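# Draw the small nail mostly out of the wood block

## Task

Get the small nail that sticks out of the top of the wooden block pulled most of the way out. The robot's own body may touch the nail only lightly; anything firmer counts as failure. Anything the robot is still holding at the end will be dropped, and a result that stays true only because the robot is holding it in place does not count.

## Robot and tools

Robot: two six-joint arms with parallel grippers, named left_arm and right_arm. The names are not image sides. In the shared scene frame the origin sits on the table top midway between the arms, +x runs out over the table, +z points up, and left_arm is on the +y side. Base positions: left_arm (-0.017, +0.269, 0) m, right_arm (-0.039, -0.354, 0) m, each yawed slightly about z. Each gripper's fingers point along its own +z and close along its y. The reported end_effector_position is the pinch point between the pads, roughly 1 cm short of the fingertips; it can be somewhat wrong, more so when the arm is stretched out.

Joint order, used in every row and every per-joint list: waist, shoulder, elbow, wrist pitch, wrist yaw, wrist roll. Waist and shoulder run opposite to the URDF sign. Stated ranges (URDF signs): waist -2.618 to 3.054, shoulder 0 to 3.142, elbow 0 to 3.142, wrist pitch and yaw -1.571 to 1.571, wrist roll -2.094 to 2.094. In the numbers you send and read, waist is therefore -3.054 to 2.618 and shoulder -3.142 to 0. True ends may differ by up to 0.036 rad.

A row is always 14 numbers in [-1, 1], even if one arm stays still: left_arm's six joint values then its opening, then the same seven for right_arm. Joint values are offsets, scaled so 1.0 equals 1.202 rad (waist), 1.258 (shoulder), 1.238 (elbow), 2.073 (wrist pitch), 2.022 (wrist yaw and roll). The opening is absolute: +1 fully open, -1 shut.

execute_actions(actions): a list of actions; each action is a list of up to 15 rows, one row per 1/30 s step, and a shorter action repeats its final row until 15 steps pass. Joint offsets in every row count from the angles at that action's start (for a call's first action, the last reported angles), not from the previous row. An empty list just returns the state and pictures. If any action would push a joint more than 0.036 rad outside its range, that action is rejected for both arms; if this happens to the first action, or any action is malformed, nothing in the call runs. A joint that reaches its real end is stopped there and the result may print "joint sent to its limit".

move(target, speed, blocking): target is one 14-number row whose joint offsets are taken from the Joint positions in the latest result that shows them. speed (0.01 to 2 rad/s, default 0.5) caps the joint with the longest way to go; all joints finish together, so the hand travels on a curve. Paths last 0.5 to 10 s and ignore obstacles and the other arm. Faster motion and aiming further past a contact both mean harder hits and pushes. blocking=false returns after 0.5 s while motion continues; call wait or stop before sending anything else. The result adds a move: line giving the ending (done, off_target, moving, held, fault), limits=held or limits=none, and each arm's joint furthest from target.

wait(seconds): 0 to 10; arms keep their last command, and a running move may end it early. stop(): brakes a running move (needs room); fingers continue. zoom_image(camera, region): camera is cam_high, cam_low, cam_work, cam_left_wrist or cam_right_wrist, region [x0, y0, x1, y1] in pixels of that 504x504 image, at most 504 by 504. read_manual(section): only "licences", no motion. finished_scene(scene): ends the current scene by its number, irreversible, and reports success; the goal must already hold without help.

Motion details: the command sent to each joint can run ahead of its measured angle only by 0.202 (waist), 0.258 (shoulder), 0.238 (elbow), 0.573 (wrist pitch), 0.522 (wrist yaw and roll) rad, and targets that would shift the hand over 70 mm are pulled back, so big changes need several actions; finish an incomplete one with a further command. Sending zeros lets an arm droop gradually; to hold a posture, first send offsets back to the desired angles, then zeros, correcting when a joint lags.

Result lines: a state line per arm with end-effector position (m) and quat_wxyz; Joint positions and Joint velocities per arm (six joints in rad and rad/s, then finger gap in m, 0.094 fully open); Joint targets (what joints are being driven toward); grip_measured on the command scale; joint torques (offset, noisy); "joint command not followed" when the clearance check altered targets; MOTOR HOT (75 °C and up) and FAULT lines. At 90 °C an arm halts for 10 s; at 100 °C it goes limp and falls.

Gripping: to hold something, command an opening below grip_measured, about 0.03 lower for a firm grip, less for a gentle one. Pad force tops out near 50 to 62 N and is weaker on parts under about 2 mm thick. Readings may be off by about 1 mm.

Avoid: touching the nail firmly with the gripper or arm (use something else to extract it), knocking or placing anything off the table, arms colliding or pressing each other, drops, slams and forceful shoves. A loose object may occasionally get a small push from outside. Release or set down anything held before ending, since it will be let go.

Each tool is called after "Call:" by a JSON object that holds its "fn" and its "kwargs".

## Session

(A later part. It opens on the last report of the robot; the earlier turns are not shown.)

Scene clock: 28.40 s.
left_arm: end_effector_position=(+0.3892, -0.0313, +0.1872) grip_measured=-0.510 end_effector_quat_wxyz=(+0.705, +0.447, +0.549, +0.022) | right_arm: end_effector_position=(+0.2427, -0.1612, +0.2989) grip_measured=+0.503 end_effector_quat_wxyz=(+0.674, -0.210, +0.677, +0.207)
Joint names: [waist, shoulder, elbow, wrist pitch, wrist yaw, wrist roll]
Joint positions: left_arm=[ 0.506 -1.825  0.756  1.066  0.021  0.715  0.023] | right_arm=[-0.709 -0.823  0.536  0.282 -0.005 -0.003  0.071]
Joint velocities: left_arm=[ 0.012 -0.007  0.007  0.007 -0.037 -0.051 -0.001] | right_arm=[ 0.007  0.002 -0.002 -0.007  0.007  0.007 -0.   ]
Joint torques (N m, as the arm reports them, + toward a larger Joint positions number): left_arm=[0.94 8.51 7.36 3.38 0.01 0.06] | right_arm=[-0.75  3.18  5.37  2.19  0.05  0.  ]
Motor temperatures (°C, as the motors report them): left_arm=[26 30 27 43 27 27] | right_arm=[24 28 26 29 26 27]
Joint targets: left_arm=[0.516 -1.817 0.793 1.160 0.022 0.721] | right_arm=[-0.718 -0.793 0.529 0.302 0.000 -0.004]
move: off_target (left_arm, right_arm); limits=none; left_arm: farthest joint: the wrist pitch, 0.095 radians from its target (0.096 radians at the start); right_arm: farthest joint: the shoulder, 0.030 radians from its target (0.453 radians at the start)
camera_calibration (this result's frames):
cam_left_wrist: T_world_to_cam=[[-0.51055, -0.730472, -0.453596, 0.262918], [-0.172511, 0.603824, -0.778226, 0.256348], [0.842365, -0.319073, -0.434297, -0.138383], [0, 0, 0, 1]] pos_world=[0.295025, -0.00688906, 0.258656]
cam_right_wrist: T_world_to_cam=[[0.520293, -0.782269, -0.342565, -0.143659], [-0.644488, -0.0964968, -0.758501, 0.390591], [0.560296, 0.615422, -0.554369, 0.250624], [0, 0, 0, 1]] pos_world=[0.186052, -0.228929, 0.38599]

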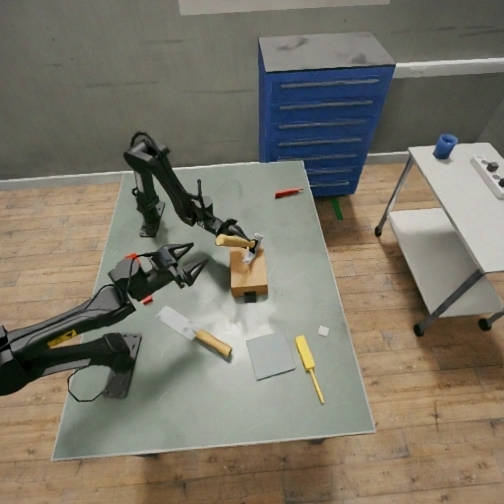

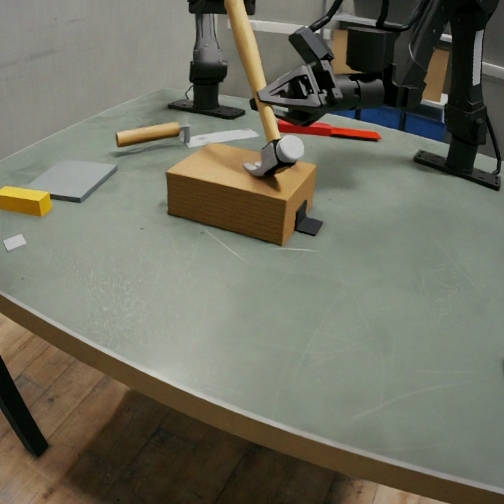

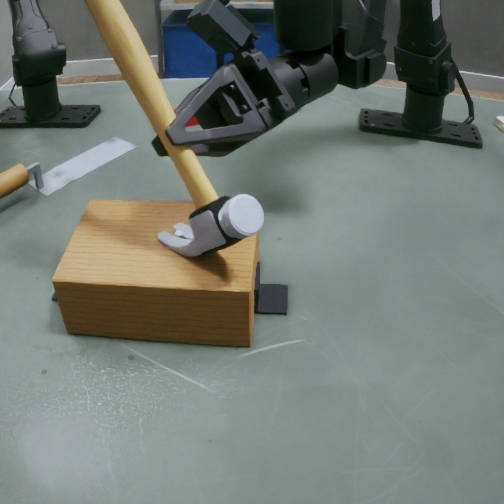

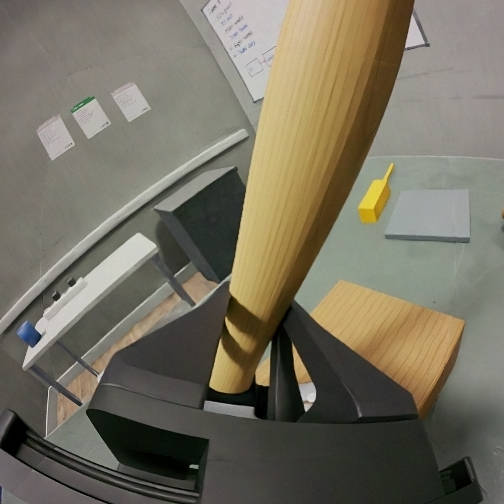

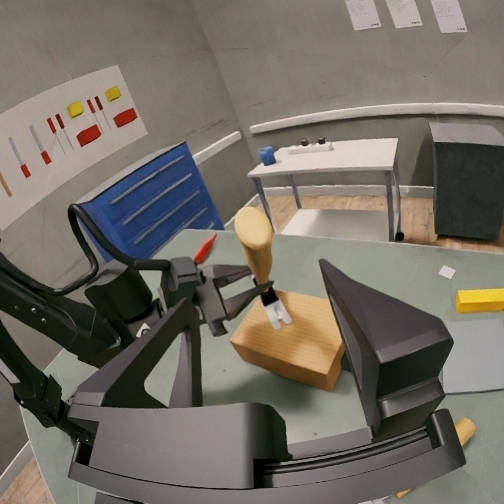

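Call:
{"fn": "move", "kwargs": {"target": [0.008,0.006,0.03,0.046,0,0.003,-0.8,-0.005,-0.41,0.157,0.187,0,0,0.5], "speed": 0.4}}

Scene clock: 30.60 s.
left_arm: end_effector_position=(+0.3892, -0.0313, +0.1872) grip_measured=-0.510 end_effector_quat_wxyz=(+0.706, +0.447, +0.549, +0.022) | right_arm: end_effector_position=(+0.3236, -0.1065, +0.2793) grip_measured=+0.503 end_effector_quat_wxyz=(+0.679, -0.209, +0.672, +0.208)
Joint names: [waist, shoulder, elbow, wrist pitch, wrist yaw, wrist roll]
Joint positions: left_arm=[ 0.506 -1.826  0.756  1.066  0.021  0.715  0.023] | right_arm=[-0.709 -1.333  0.693  0.649 -0.005 -0.003  0.071]
Joint velocities: left_arm=[-0.007  0.002 -0.017 -0.007 -0.022 -0.037  0.   ] | right_arm=[ 0.007  0.002 -0.017 -0.037 -0.022  0.007  0.   ]
Joint torques (N m, as the arm reports them, + toward a larger Joint positions number): left_arm=[0.81 8.4  7.26 3.37 0.   0.07] | right_arm=[-0.51  3.99  8.11  2.18 -0.01  0.  ]
Motor temperatures (°C, as the motors report them): left_arm=[26 30 27 43 27 27] | right_arm=[24 28 26 30 26 27]
Joint targets: left_arm=[0.516 -1.818 0.793 1.161 0.021 0.721] | right_arm=[-0.715 -1.339 0.730 0.670 -0.005 -0.003]
move: off_target (left_arm, right_arm); limits=none; left_arm: farthest joint: the wrist pitch, 0.095 radians from its target (0.096 radians at the start); right_arm: farthest joint: the elbow, 0.037 radians from its target (0.195 radians at the start)
camera_calibration (this result's frames):
cam_left_wrist: T_world_to_cam=[[-0.51041, -0.730574, -0.453589, 0.262861], [-0.172272, 0.603649, -0.778415, 0.256301], [0.842498, -0.319171, -0.433966, -0.138522], [0, 0, 0, 1]] pos_world=[0.295025, -0.00688886, 0.258626]
cam_right_wrist: T_world_to_cam=[[0.524517, -0.779417, -0.342623, -0.150786], [-0.635081, -0.0901465, -0.767167, 0.433217], [0.567057, 0.619986, -0.542276, 0.155705], [0, 0, 0, 1]] pos_world=[0.265924, -0.175008, 0.365122]

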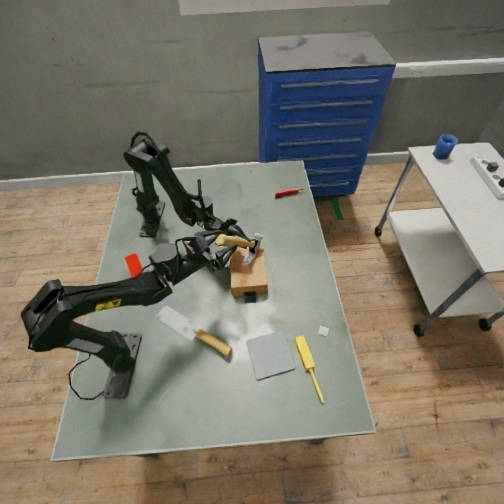

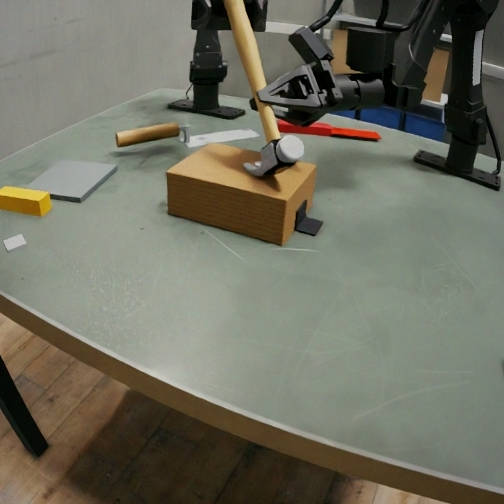

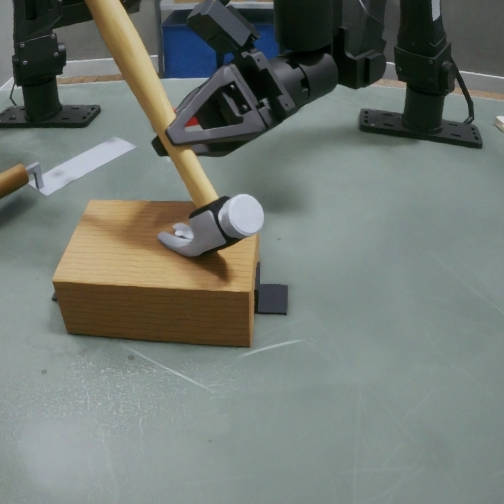

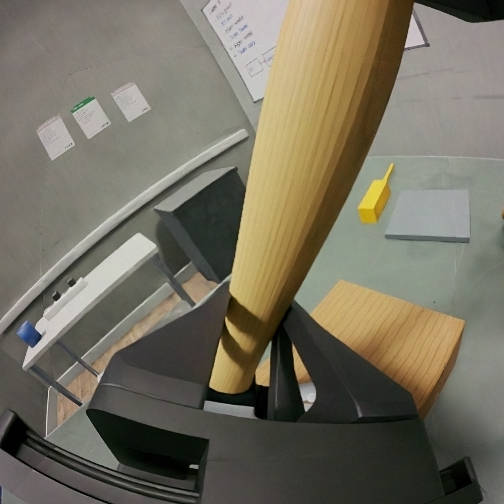

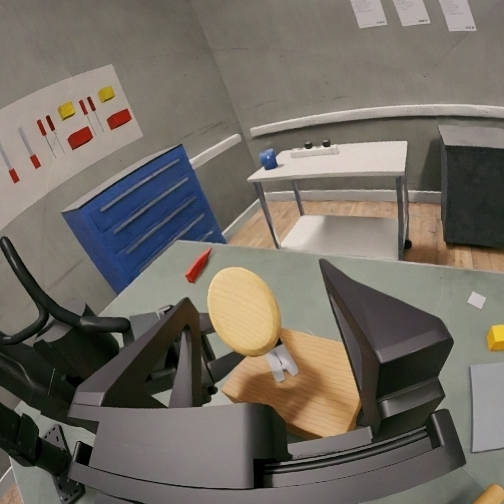

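Call:
{"fn": "move", "kwargs": {"target": [0.008,0.006,0.03,0.046,0,0.003,-0.8,-0.005,-0.135,0.148,0.014,0,0,0.35], "speed": 0.15}}

Scene clock: 32.43 s.
left_arm: end_effector_position=(+0.3912, -0.0287, +0.1875) grip_measured=-0.510 end_effector_quat_wxyz=(+0.706, +0.435, +0.558, +0.020) | right_arm: end_effector_position=(+0.3566, -0.0843, +0.2884) grip_measured=+0.353 end_effector_quat_wxyz=(+0.684, -0.207, +0.667, +0.210)
Joint names: [waist, shoulder, elbow, wrist pitch, wrist yaw, wrist roll]
Joint positions: left_arm=[ 0.506 -1.826  0.756  1.068  0.003  0.691  0.023] | right_arm=[-0.709 -1.488  0.843  0.67  -0.005 -0.003  0.064]
Joint velocities: left_arm=[ 0.012  0.032  0.007  0.007  0.007 -0.066  0.001] | right_arm=[ 0.007 -0.007 -0.007 -0.007 -0.022 -0.037 -0.002]
Joint torques (N m, as the arm reports them, + toward a larger Joint positions number): left_arm=[0.72 8.41 7.22 3.36 0.14 0.3 ] | right_arm=[-0.53  4.6   7.83  2.04  0.    0.  ]
Motor temperatures (°C, as the motors report them): left_arm=[26 30 27 43 27 27] | right_arm=[24 28 27 30 26 27]
Joint targets: left_arm=[0.516 -1.818 0.793 1.162 0.021 0.721] | right_arm=[-0.715 -1.503 0.876 0.678 -0.005 -0.003]
move: off_target (left_arm, right_arm); limits=none; left_arm: farthest joint: the wrist pitch, 0.093 radians from its target (0.095 radians at the start); right_arm: farthest joint: the elbow, 0.033 radians from its target (0.183 radians at the start)
camera_calibration (this result's frames):
cam_left_wrist: T_world_to_cam=[[-0.502448, -0.748515, -0.432748, 0.25836], [-0.193124, 0.585029, -0.787683, 0.264659], [0.842763, -0.312196, -0.438503, -0.138287], [0, 0, 0, 1]] pos_world=[0.297467, -0.00461943, 0.259633]
cam_right_wrist: T_world_to_cam=[[0.52885, -0.776492, -0.342604, -0.148922], [-0.625324, -0.0835592, -0.775879, 0.462752], [0.573836, 0.624563, -0.529749, 0.122448], [0, 0, 0, 1]] pos_world=[0.297862, -0.153446, 0.372885]

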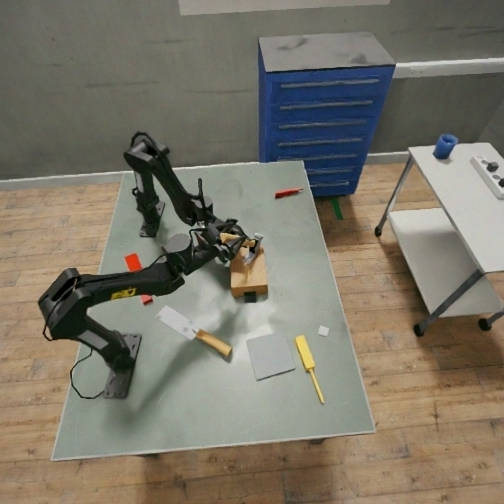

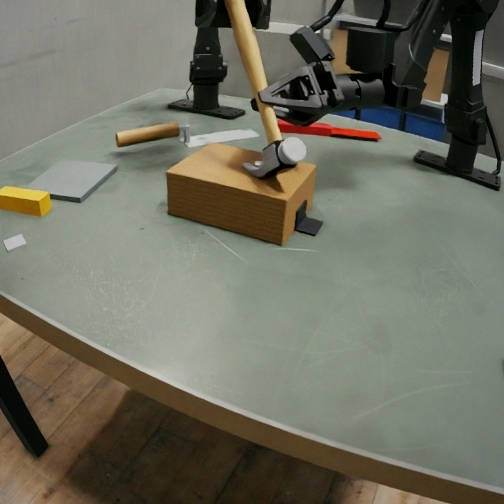

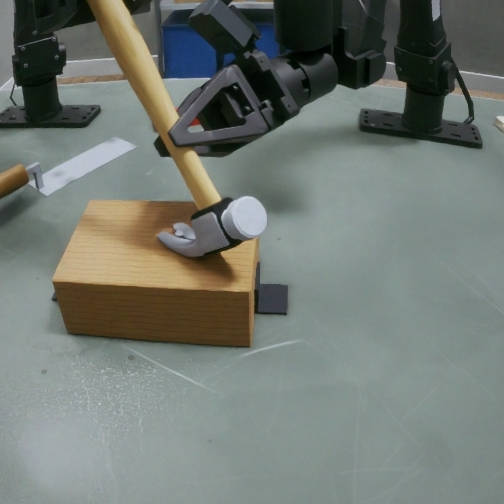

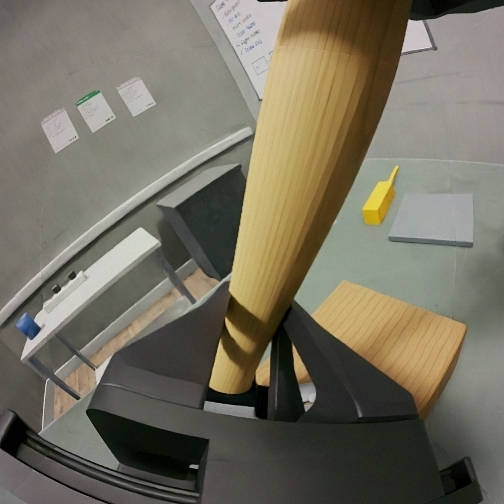

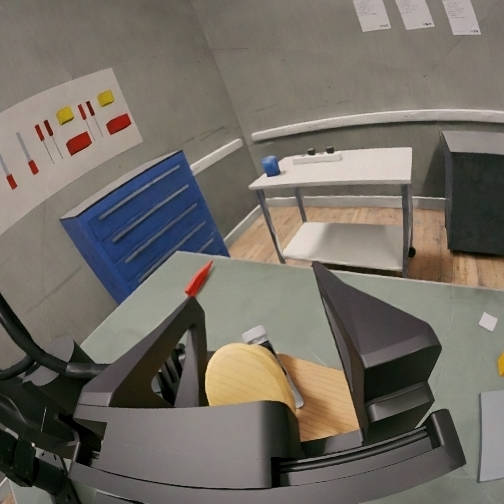

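Contact. Push step 1 to r=.53.

Call:
{"fn": "move", "kwargs": {"target": [-0.045,0.006,0.03,0.046,0.009,-0.14,-0.8,-0.035,-0.162,0.18,0.0,0,0,0.35], "speed": 0.12}}

Call:
{"fn": "zoom_image", "kwargs": {"camera": "cam_work", "region": [120,160,320,320]}}

Scene clock: 35.30 s.
left_arm: end_effector_position=(+0.4046, -0.0118, +0.1871) grip_measured=-0.510 end_effector_quat_wxyz=(+0.705, +0.356, +0.611, -0.048) | right_arm: end_effector_position=(+0.3877, -0.0479, +0.2848) grip_measured=+0.353 end_effector_quat_wxyz=(+0.679, -0.214, +0.668, +0.216)
Joint names: [waist, shoulder, elbow, wrist pitch, wrist yaw, wrist roll]
Joint positions: left_arm=[ 0.461 -1.833  0.761  1.072  0.009  0.46   0.023] | right_arm=[-0.736 -1.666  1.015  0.666  0.003 -0.003  0.064]
Joint velocities: left_arm=[ 0.012 -0.012 -0.007  0.022 -0.051  0.051 -0.001] | right_arm=[-0.002  0.007 -0.002 -0.095 -0.007 -0.007 -0.002]
Joint torques (N m, as the arm reports them, + toward a larger Joint positions number): left_arm=[-0.71  8.98  6.87  3.34  0.11 -0.57] | right_arm=[-1.27  5.2   9.01  2.01 -0.11  0.  ]
Motor temperatures (°C, as the motors report them): left_arm=[26 30 27 44 27 27] | right_arm=[24 27 27 31 26 27]
Joint targets: left_arm=[0.452 -1.819 0.793 1.164 0.021 0.408] | right_arm=[-0.751 -1.692 1.066 0.670 -0.005 -0.003]
move: off_target (left_arm, right_arm); limits=none; left_arm: farthest joint: the wrist pitch, 0.092 radians from its target (0.095 radians at the start); right_arm: farthest joint: the elbow, 0.051 radians from its target (0.223 radians at the start)
camera_calibration (this result's frames):
cam_left_wrist: T_world_to_cam=[[-0.51457, -0.830297, -0.214066, 0.240637], [-0.321631, 0.41833, -0.849443, 0.318608], [0.794841, -0.368247, -0.482309, -0.117517], [0, 0, 0, 1]] pos_world=[0.319706, 0.0232415, 0.265472]
cam_right_wrist: T_world_to_cam=[[0.540644, -0.767942, -0.343466, -0.142306], [-0.629603, -0.0985798, -0.770638, 0.48188], [0.557946, 0.632888, -0.536795, 0.0885549], [0, 0, 0, 1]] pos_world=[0.330921, -0.117824, 0.370014]

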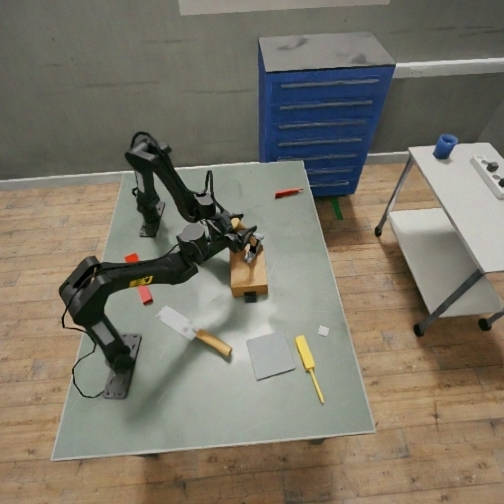

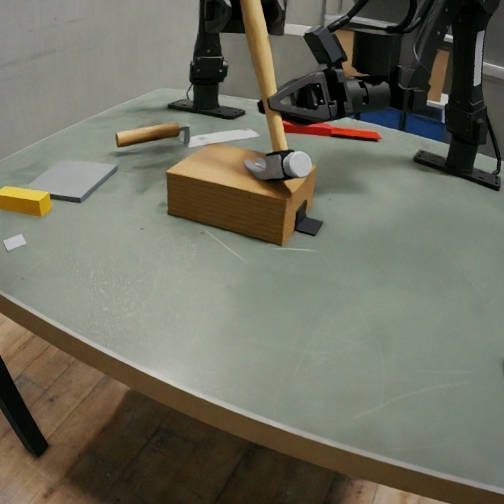

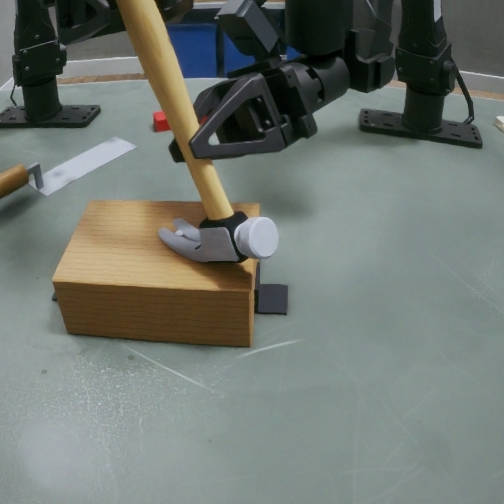

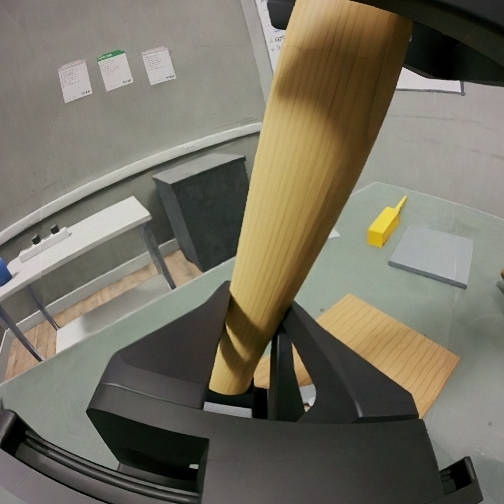

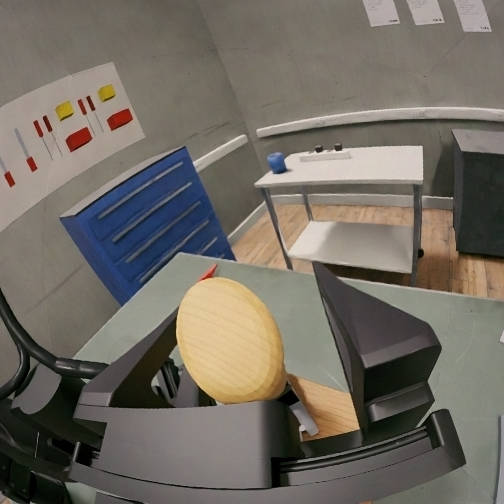

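Region (120, 160, 320, 320) of cam_work's 504x504 image, scaled by 2.520, with more detail than that image has; it fills the top 403 rows of this view, and the rest is white.

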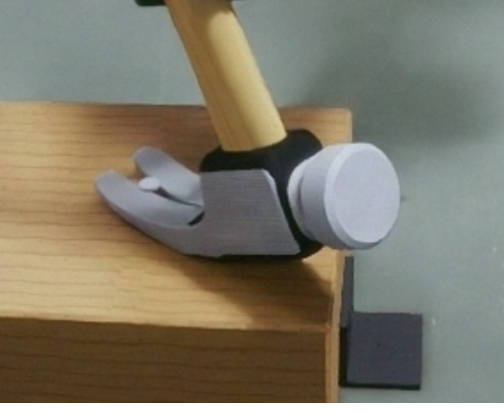

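Call:
{"fn": "move", "kwargs": {"target": [-0.05,0.006,0.03,0.046,0.006,-0.15,-0.8,-0.06,-0.186,0.24,-0.02,0,0,0.35], "speed": 0.12}}

Call:
{"fn": "zoom_image", "kwargs": {"camera": "cam_work", "region": [120,160,320,320]}}

Scene clock: 38.37 s.
left_arm: end_effector_position=(+0.4152, +0.0020, +0.1867) grip_measured=-0.510 end_effector_quat_wxyz=(+0.699, +0.291, +0.644, -0.110) | right_arm: end_effector_position=(+0.4181, -0.0138, +0.3012) grip_measured=+0.352 end_effector_quat_wxyz=(+0.698, -0.189, +0.656, +0.215)
Joint names: [waist, shoulder, elbow, wrist pitch, wrist yaw, wrist roll]
Joint positions: left_arm=[ 0.416 -1.841  0.766  1.076  0.039  0.269  0.023] | right_arm=[-0.779 -1.824  1.221  0.671  0.083  0.013  0.064]
Joint velocities: left_arm=[-0.012  0.002  0.007  0.007 -0.037  0.022 -0.001] | right_arm=[ 0.007 -0.002  0.027 -0.007 -0.007 -0.125  0.001]
Joint torques (N m, as the arm reports them, + toward a larger Joint positions number): left_arm=[-1.21  9.17  6.82  3.33 -0.18 -1.18] | right_arm=[-2.53  3.23 11.9   1.47 -0.82 -0.18]
Motor temperatures (°C, as the motors report them): left_arm=[26 30 27 44 27 27] | right_arm=[24 27 27 31 26 27]
Joint targets: left_arm=[0.401 -1.825 0.798 1.167 0.021 0.156] | right_arm=[-0.809 -1.900 1.312 0.625 0.003 -0.002]
move: off_target (left_arm, right_arm); limits=none; left_arm: farthest joint: the wrist roll, 0.112 radians from its target (0.303 radians at the start); right_arm: farthest joint: the elbow, 0.092 radians from its target (0.297 radians at the start)
camera_calibration (this result's frames):
cam_left_wrist: T_world_to_cam=[[-0.515277, -0.856655, -0.0251375, 0.222542], [-0.416067, 0.275691, -0.866535, 0.358552], [0.749251, -0.436047, -0.498483, -0.0990358], [0, 0, 0, 1]] pos_world=[0.338055, 0.0486079, 0.266924]
cam_right_wrist: T_world_to_cam=[[0.523257, -0.770983, -0.363024, -0.113759], [-0.608124, -0.0393993, -0.792864, 0.5156], [0.596982, 0.635636, -0.489469, 0.0282988], [0, 0, 0, 1]] pos_world=[0.35618, -0.0853797, 0.381355]

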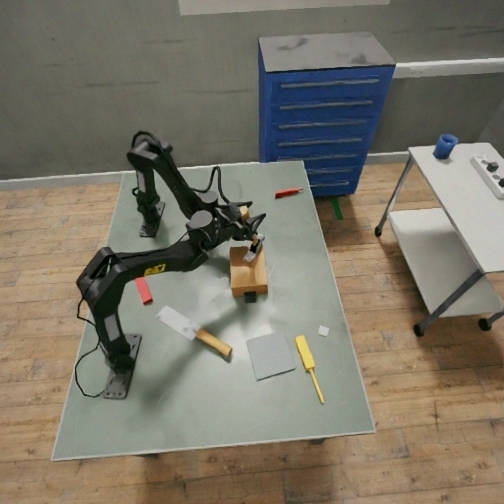

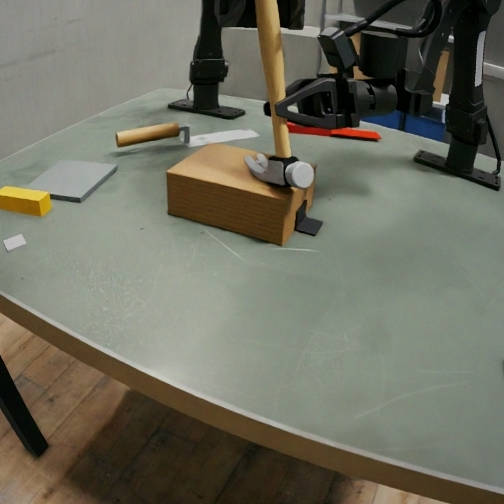

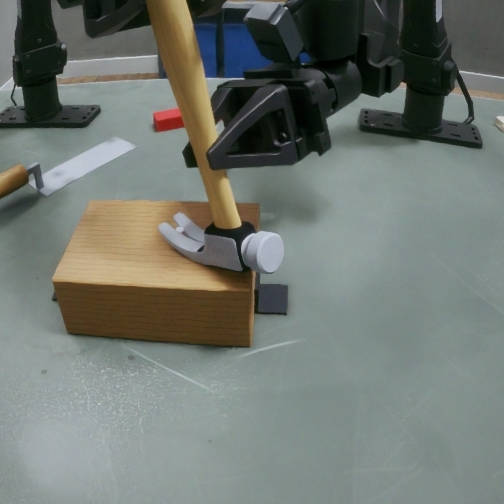

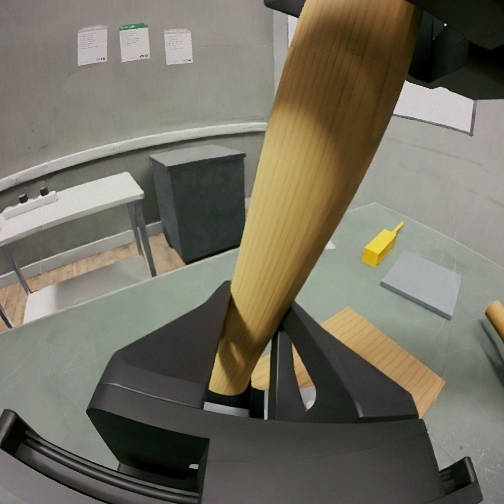

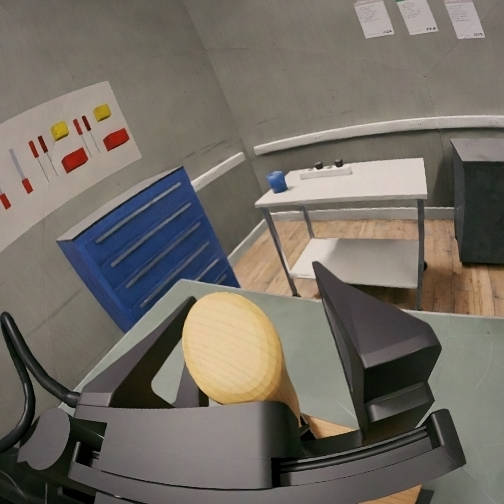

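Region (120, 160, 320, 320) of cam_work's 504x504 image, scaled by 2.520, with more detail than that image has; it fills the top 403 rows of this view, and the rest is white.

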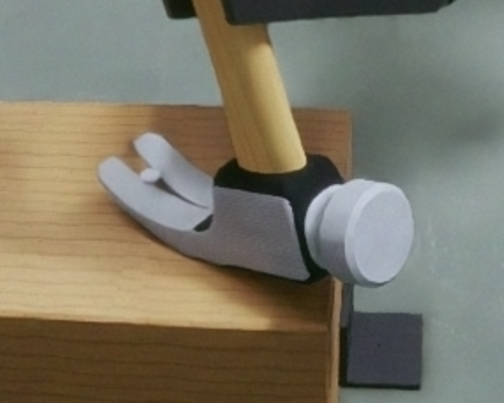

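Call:
{"fn": "move", "kwargs": {"target": [-0.045,0.006,0.03,0.046,-0.009,-0.18,-0.8,-0.06,-0.22,0.306,-0.068,-0.04,0,0.35], "speed": 0.12}}

Call:
{"fn": "zoom_image", "kwargs": {"camera": "cam_work", "region": [120,160,320,320]}}

Scene clock: 42.20 s.
left_arm: end_effector_position=(+0.4279, +0.0180, +0.1851) grip_measured=-0.511 end_effector_quat_wxyz=(+0.685, +0.204, +0.677, -0.174) | right_arm: end_effector_position=(+0.4474, +0.0429, +0.3048) grip_measured=+0.352 end_effector_quat_wxyz=(+0.683, -0.205, +0.666, +0.217)
Joint names: [waist, shoulder, elbow, wrist pitch, wrist yaw, wrist roll]
Joint positions: left_arm=[ 0.376 -1.853  0.777  1.076  0.041  0.044  0.023] | right_arm=[-0.828 -2.019  1.544  0.503  0.107  0.006  0.064]
Joint velocities: left_arm=[-0.007 -0.002 -0.002  0.037  0.037  0.007  0.   ] | right_arm=[-0.007  0.017 -0.007 -0.022 -0.037 -0.007  0.   ]
Joint torques (N m, as the arm reports them, + toward a larger Joint positions number): left_arm=[-1.2   9.76  6.63  3.38 -0.19 -1.44] | right_arm=[-1.97  4.42  9.53  2.26 -1.07  0.09]
Motor temperatures (°C, as the motors report them): left_arm=[26 30 27 44 27 28] | right_arm=[25 27 28 31 27 27]
Joint targets: left_arm=[0.362 -1.833 0.804 1.171 0.021 -0.095] | right_arm=[-0.851 -2.101 1.599 0.530 0.003 0.013]
move: off_target (left_arm, right_arm); limits=none; left_arm: farthest joint: the wrist roll, 0.139 radians from its target (0.364 radians at the start); right_arm: farthest joint: the wrist yaw, 0.105 radians from its target (0.081 radians at the start)
camera_calibration (this result's frames):
cam_left_wrist: T_world_to_cam=[[-0.471552, -0.859394, 0.197687, 0.182869], [-0.527199, 0.0950359, -0.844411, 0.404749], [0.706894, -0.502404, -0.497886, -0.0831649], [0, 0, 0, 1]] pos_world=[0.358405, 0.0769086, 0.264217]
cam_right_wrist: T_world_to_cam=[[0.532525, -0.768617, -0.354465, -0.0909449], [-0.62824, -0.078286, -0.774071, 0.543415], [0.567215, 0.634901, -0.524565, 0.00055132], [0, 0, 0, 1]] pos_world=[0.389513, -0.02771, 0.388694]

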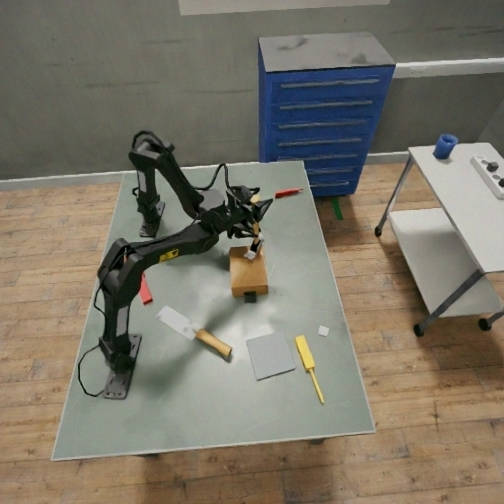

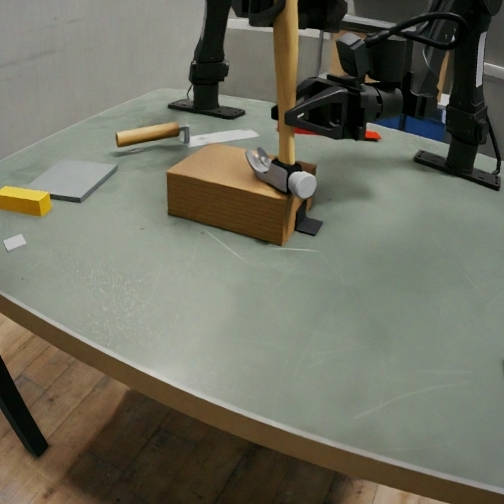

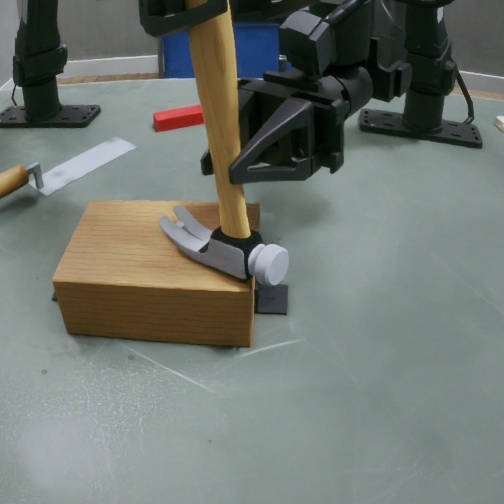

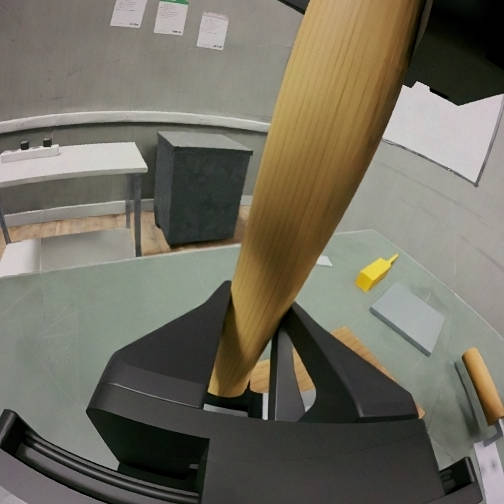

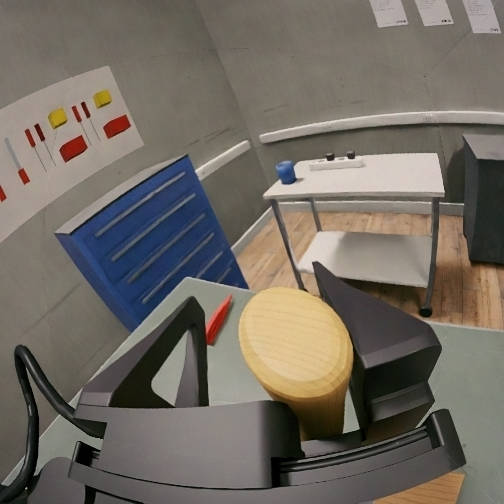

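Region (120, 160, 320, 320) of cam_work's 504x504 image, scaled by 2.520, with more detail than that image has; it fills the top 403 rows of this view, and the rest is white.

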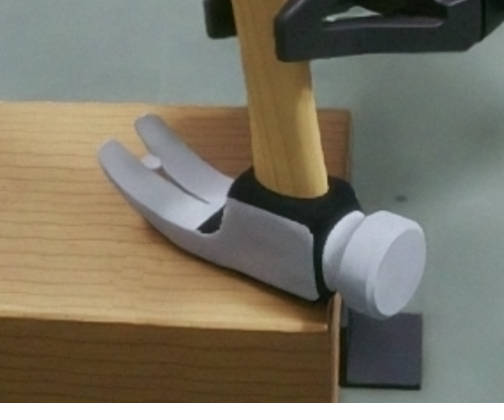

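Call:
{"fn": "move", "kwargs": {"target": [-0.045,0.01,0.03,0.046,-0.009,-0.19,-0.8,-0.045,-0.215,0.328,-0.06,-0.05,0,0.35], "speed": 0.12}}

Call:
{"fn": "zoom_image", "kwargs": {"camera": "cam_work", "region": [120,160,320,320]}}

Scene clock: 46.17 s.
left_arm: end_effector_position=(+0.4434, +0.0442, +0.1841) grip_measured=-0.511 end_effector_quat_wxyz=(+0.650, +0.050, +0.708, -0.271) | right_arm: end_effector_position=(+0.4726, +0.1113, +0.2930) grip_measured=+0.352 end_effector_quat_wxyz=(+0.670, -0.240, +0.656, +0.251)
Joint names: [waist, shoulder, elbow, wrist pitch, wrist yaw, wrist roll]
Joint positions: left_arm=[ 0.326 -1.854  0.784  1.063  0.014 -0.325  0.023] | right_arm=[-0.861 -2.283  1.918  0.391  0.037  0.007  0.064]
Joint velocities: left_arm=[-0.012  0.007 -0.007 -0.037  0.022 -0.022 -0.001] | right_arm=[ 0.022  0.007  0.032  0.007 -0.007 -0.022 -0.   ]
Joint torques (N m, as the arm reports them, + toward a larger Joint positions number): left_arm=[-0.44  9.2   6.78  3.52  0.07 -0.15] | right_arm=[-1.83 11.17  8.08  1.84 -0.31  0.  ]
Motor temperatures (°C, as the motors report them): left_arm=[26 30 27 45 27 28] | right_arm=[25 28 28 31 26 27]
Joint targets: left_arm=[0.322 -1.840 0.814 1.171 0.022 -0.340] | right_arm=[-0.882 -2.290 1.951 0.378 0.007 0.006]
move: off_target (left_arm, right_arm); limits=none; left_arm: farthest joint: the wrist pitch, 0.109 radians from its target (0.096 radians at the start); right_arm: farthest joint: the elbow, 0.033 radians from its target (0.406 radians at the start)
camera_calibration (this result's frames):
cam_left_wrist: T_world_to_cam=[[-0.33919, -0.771916, 0.537677, 0.087676], [-0.668473, -0.204371, -0.715106, 0.461688], [0.661887, -0.601979, -0.446684, -0.0665003], [0, 0, 0, 1]] pos_world=[0.38238, 0.122002, 0.25331]
cam_right_wrist: T_world_to_cam=[[0.608711, -0.710247, -0.353583, -0.0987067], [-0.617983, -0.144956, -0.772713, 0.557642], [0.497563, 0.688867, -0.527157, -0.0356604], [0, 0, 0, 1]] pos_world=[0.42244, 0.0352928, 0.377198]

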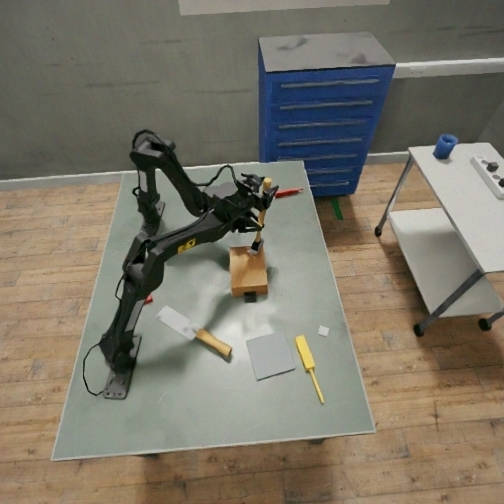

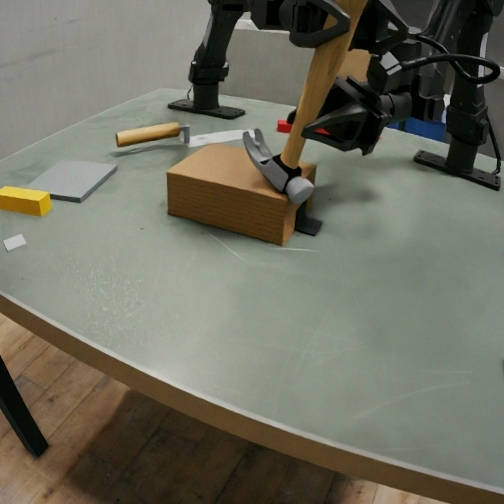

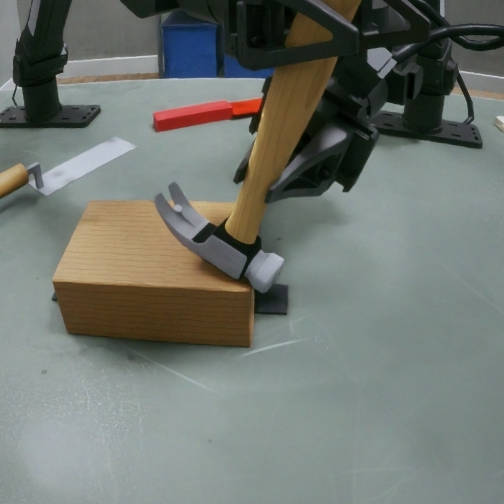

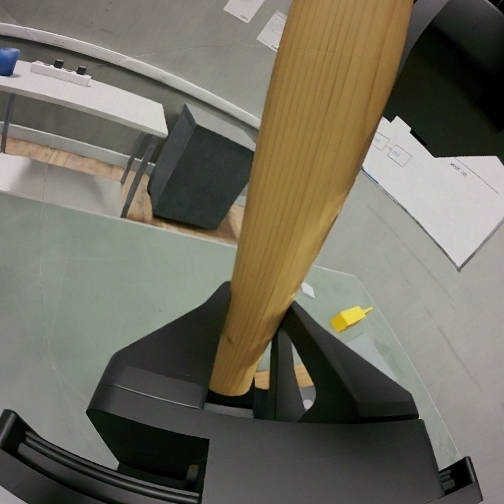

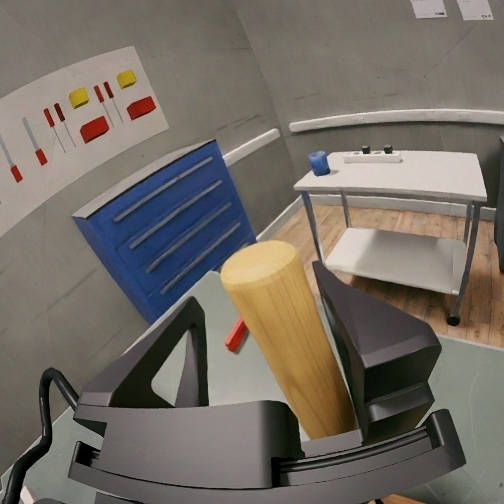

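Region (120, 160, 320, 320) of cam_work's 504x504 image, scaled by 2.520, with more detail than that image has; it fills the top 403 rows of this view, and the rest is white.

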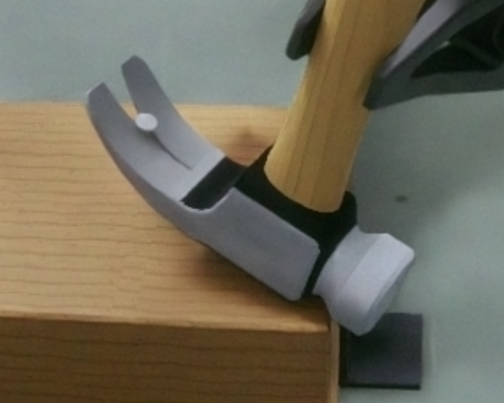

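Call:
{"fn": "move", "kwargs": {"target": [0,0.012,0.025,0.053,0,-0.005,-0.8,0.08,0.65,-0.87,0.14,0,0,0.7], "speed": 0.6}}

Call:
{"fn": "zoom_image", "kwargs": {"camera": "cam_low", "region": [200,110,350,230]}}

Scene clock: 48.80 s.
left_arm: end_effector_position=(+0.4424, +0.0425, +0.1839) grip_measured=-0.511 end_effector_quat_wxyz=(+0.652, +0.055, +0.707, -0.268) | right_arm: end_effector_position=(+0.3458, -0.0648, +0.2831) grip_measured=+0.697 end_effector_quat_wxyz=(+0.675, -0.208, +0.673, +0.219)
Joint names: [waist, shoulder, elbow, wrist pitch, wrist yaw, wrist roll]
Joint positions: left_arm=[ 0.331 -1.855  0.784  1.064  0.013 -0.312  0.023] | right_arm=[-0.774 -1.501  0.849  0.661  0.045  0.013  0.08 ]
Joint velocities: left_arm=[-0.007  0.017 -0.007 -0.051  0.051  0.022  0.   ] | right_arm=[ 0.012 -0.002 -0.007 -0.037  0.022 -0.051  0.   ]
Joint torques (N m, as the arm reports them, + toward a larger Joint positions number): left_arm=[-0.36  9.37  6.83  3.54 -0.02 -0.22] | right_arm=[ 0.75  7.95  4.96  2.18 -0.09 -0.07]
Motor temperatures (°C, as the motors report them): left_arm=[26 31 27 45 27 28] | right_arm=[25 29 28 32 26 27]
Joint targets: left_arm=[0.326 -1.839 0.815 1.172 0.014 -0.335] | right_arm=[-0.765 -1.466 0.841 0.681 0.037 0.007]
move: off_target (left_arm, right_arm); limits=none; left_arm: farthest joint: the wrist pitch, 0.108 radians from its target (0.110 radians at the start); right_arm: farthest joint: the shoulder, 0.035 radians from its target (0.818 radians at the start)
camera_calibration (this result's frames):
cam_left_wrist: T_world_to_cam=[[-0.344821, -0.776742, 0.527039, 0.0908103], [-0.664785, -0.194314, -0.72132, 0.459639], [0.662691, -0.599094, -0.449363, -0.0669947], [0, 0, 0, 1]] pos_world=[0.381271, 0.119714, 0.253581]
cam_right_wrist: T_world_to_cam=[[0.532474, -0.766669, -0.358733, -0.125973], [-0.641714, -0.0892659, -0.761731, 0.454804], [0.551973, 0.635806, -0.539514, 0.124707], [0, 0, 0, 1]] pos_world=[0.290096, -0.135271, 0.368529]

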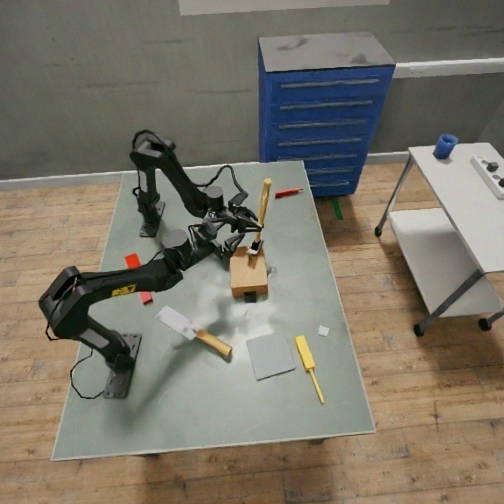

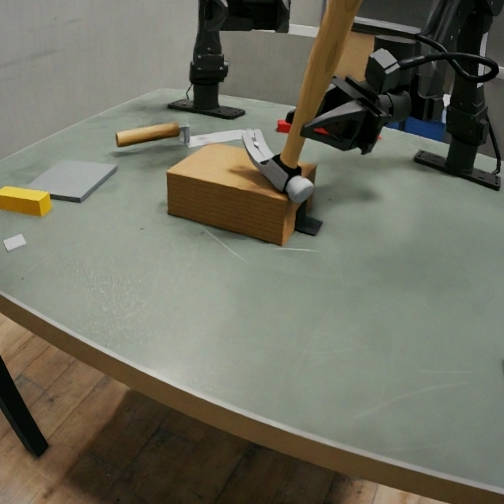

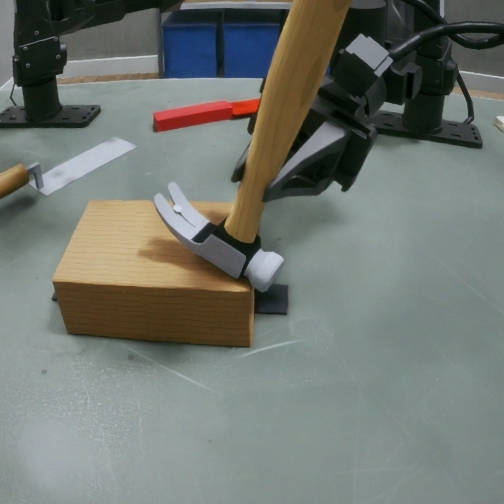

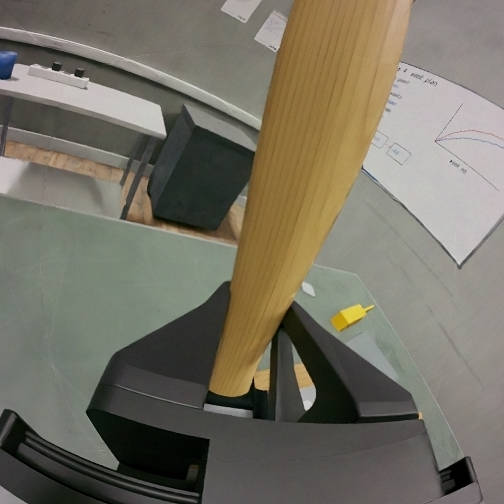

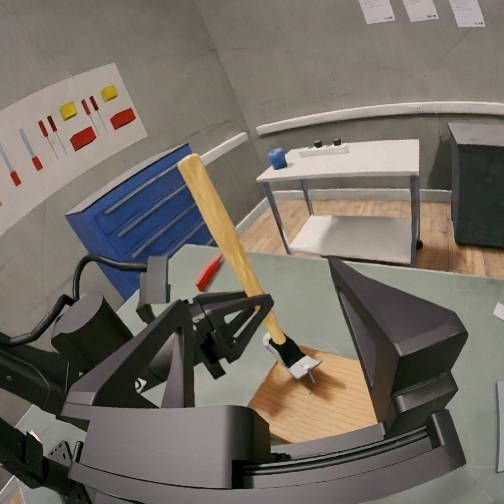

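Region (200, 110, 350, 230) of cam_low's 504x504 image, scaled by 3.360, with more detail than that image has; it fills the top 403 rows of this view, and the rest is white.

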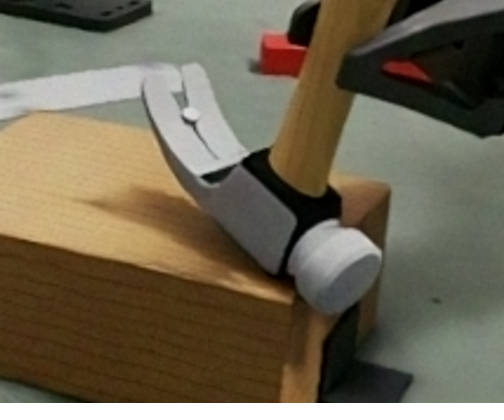

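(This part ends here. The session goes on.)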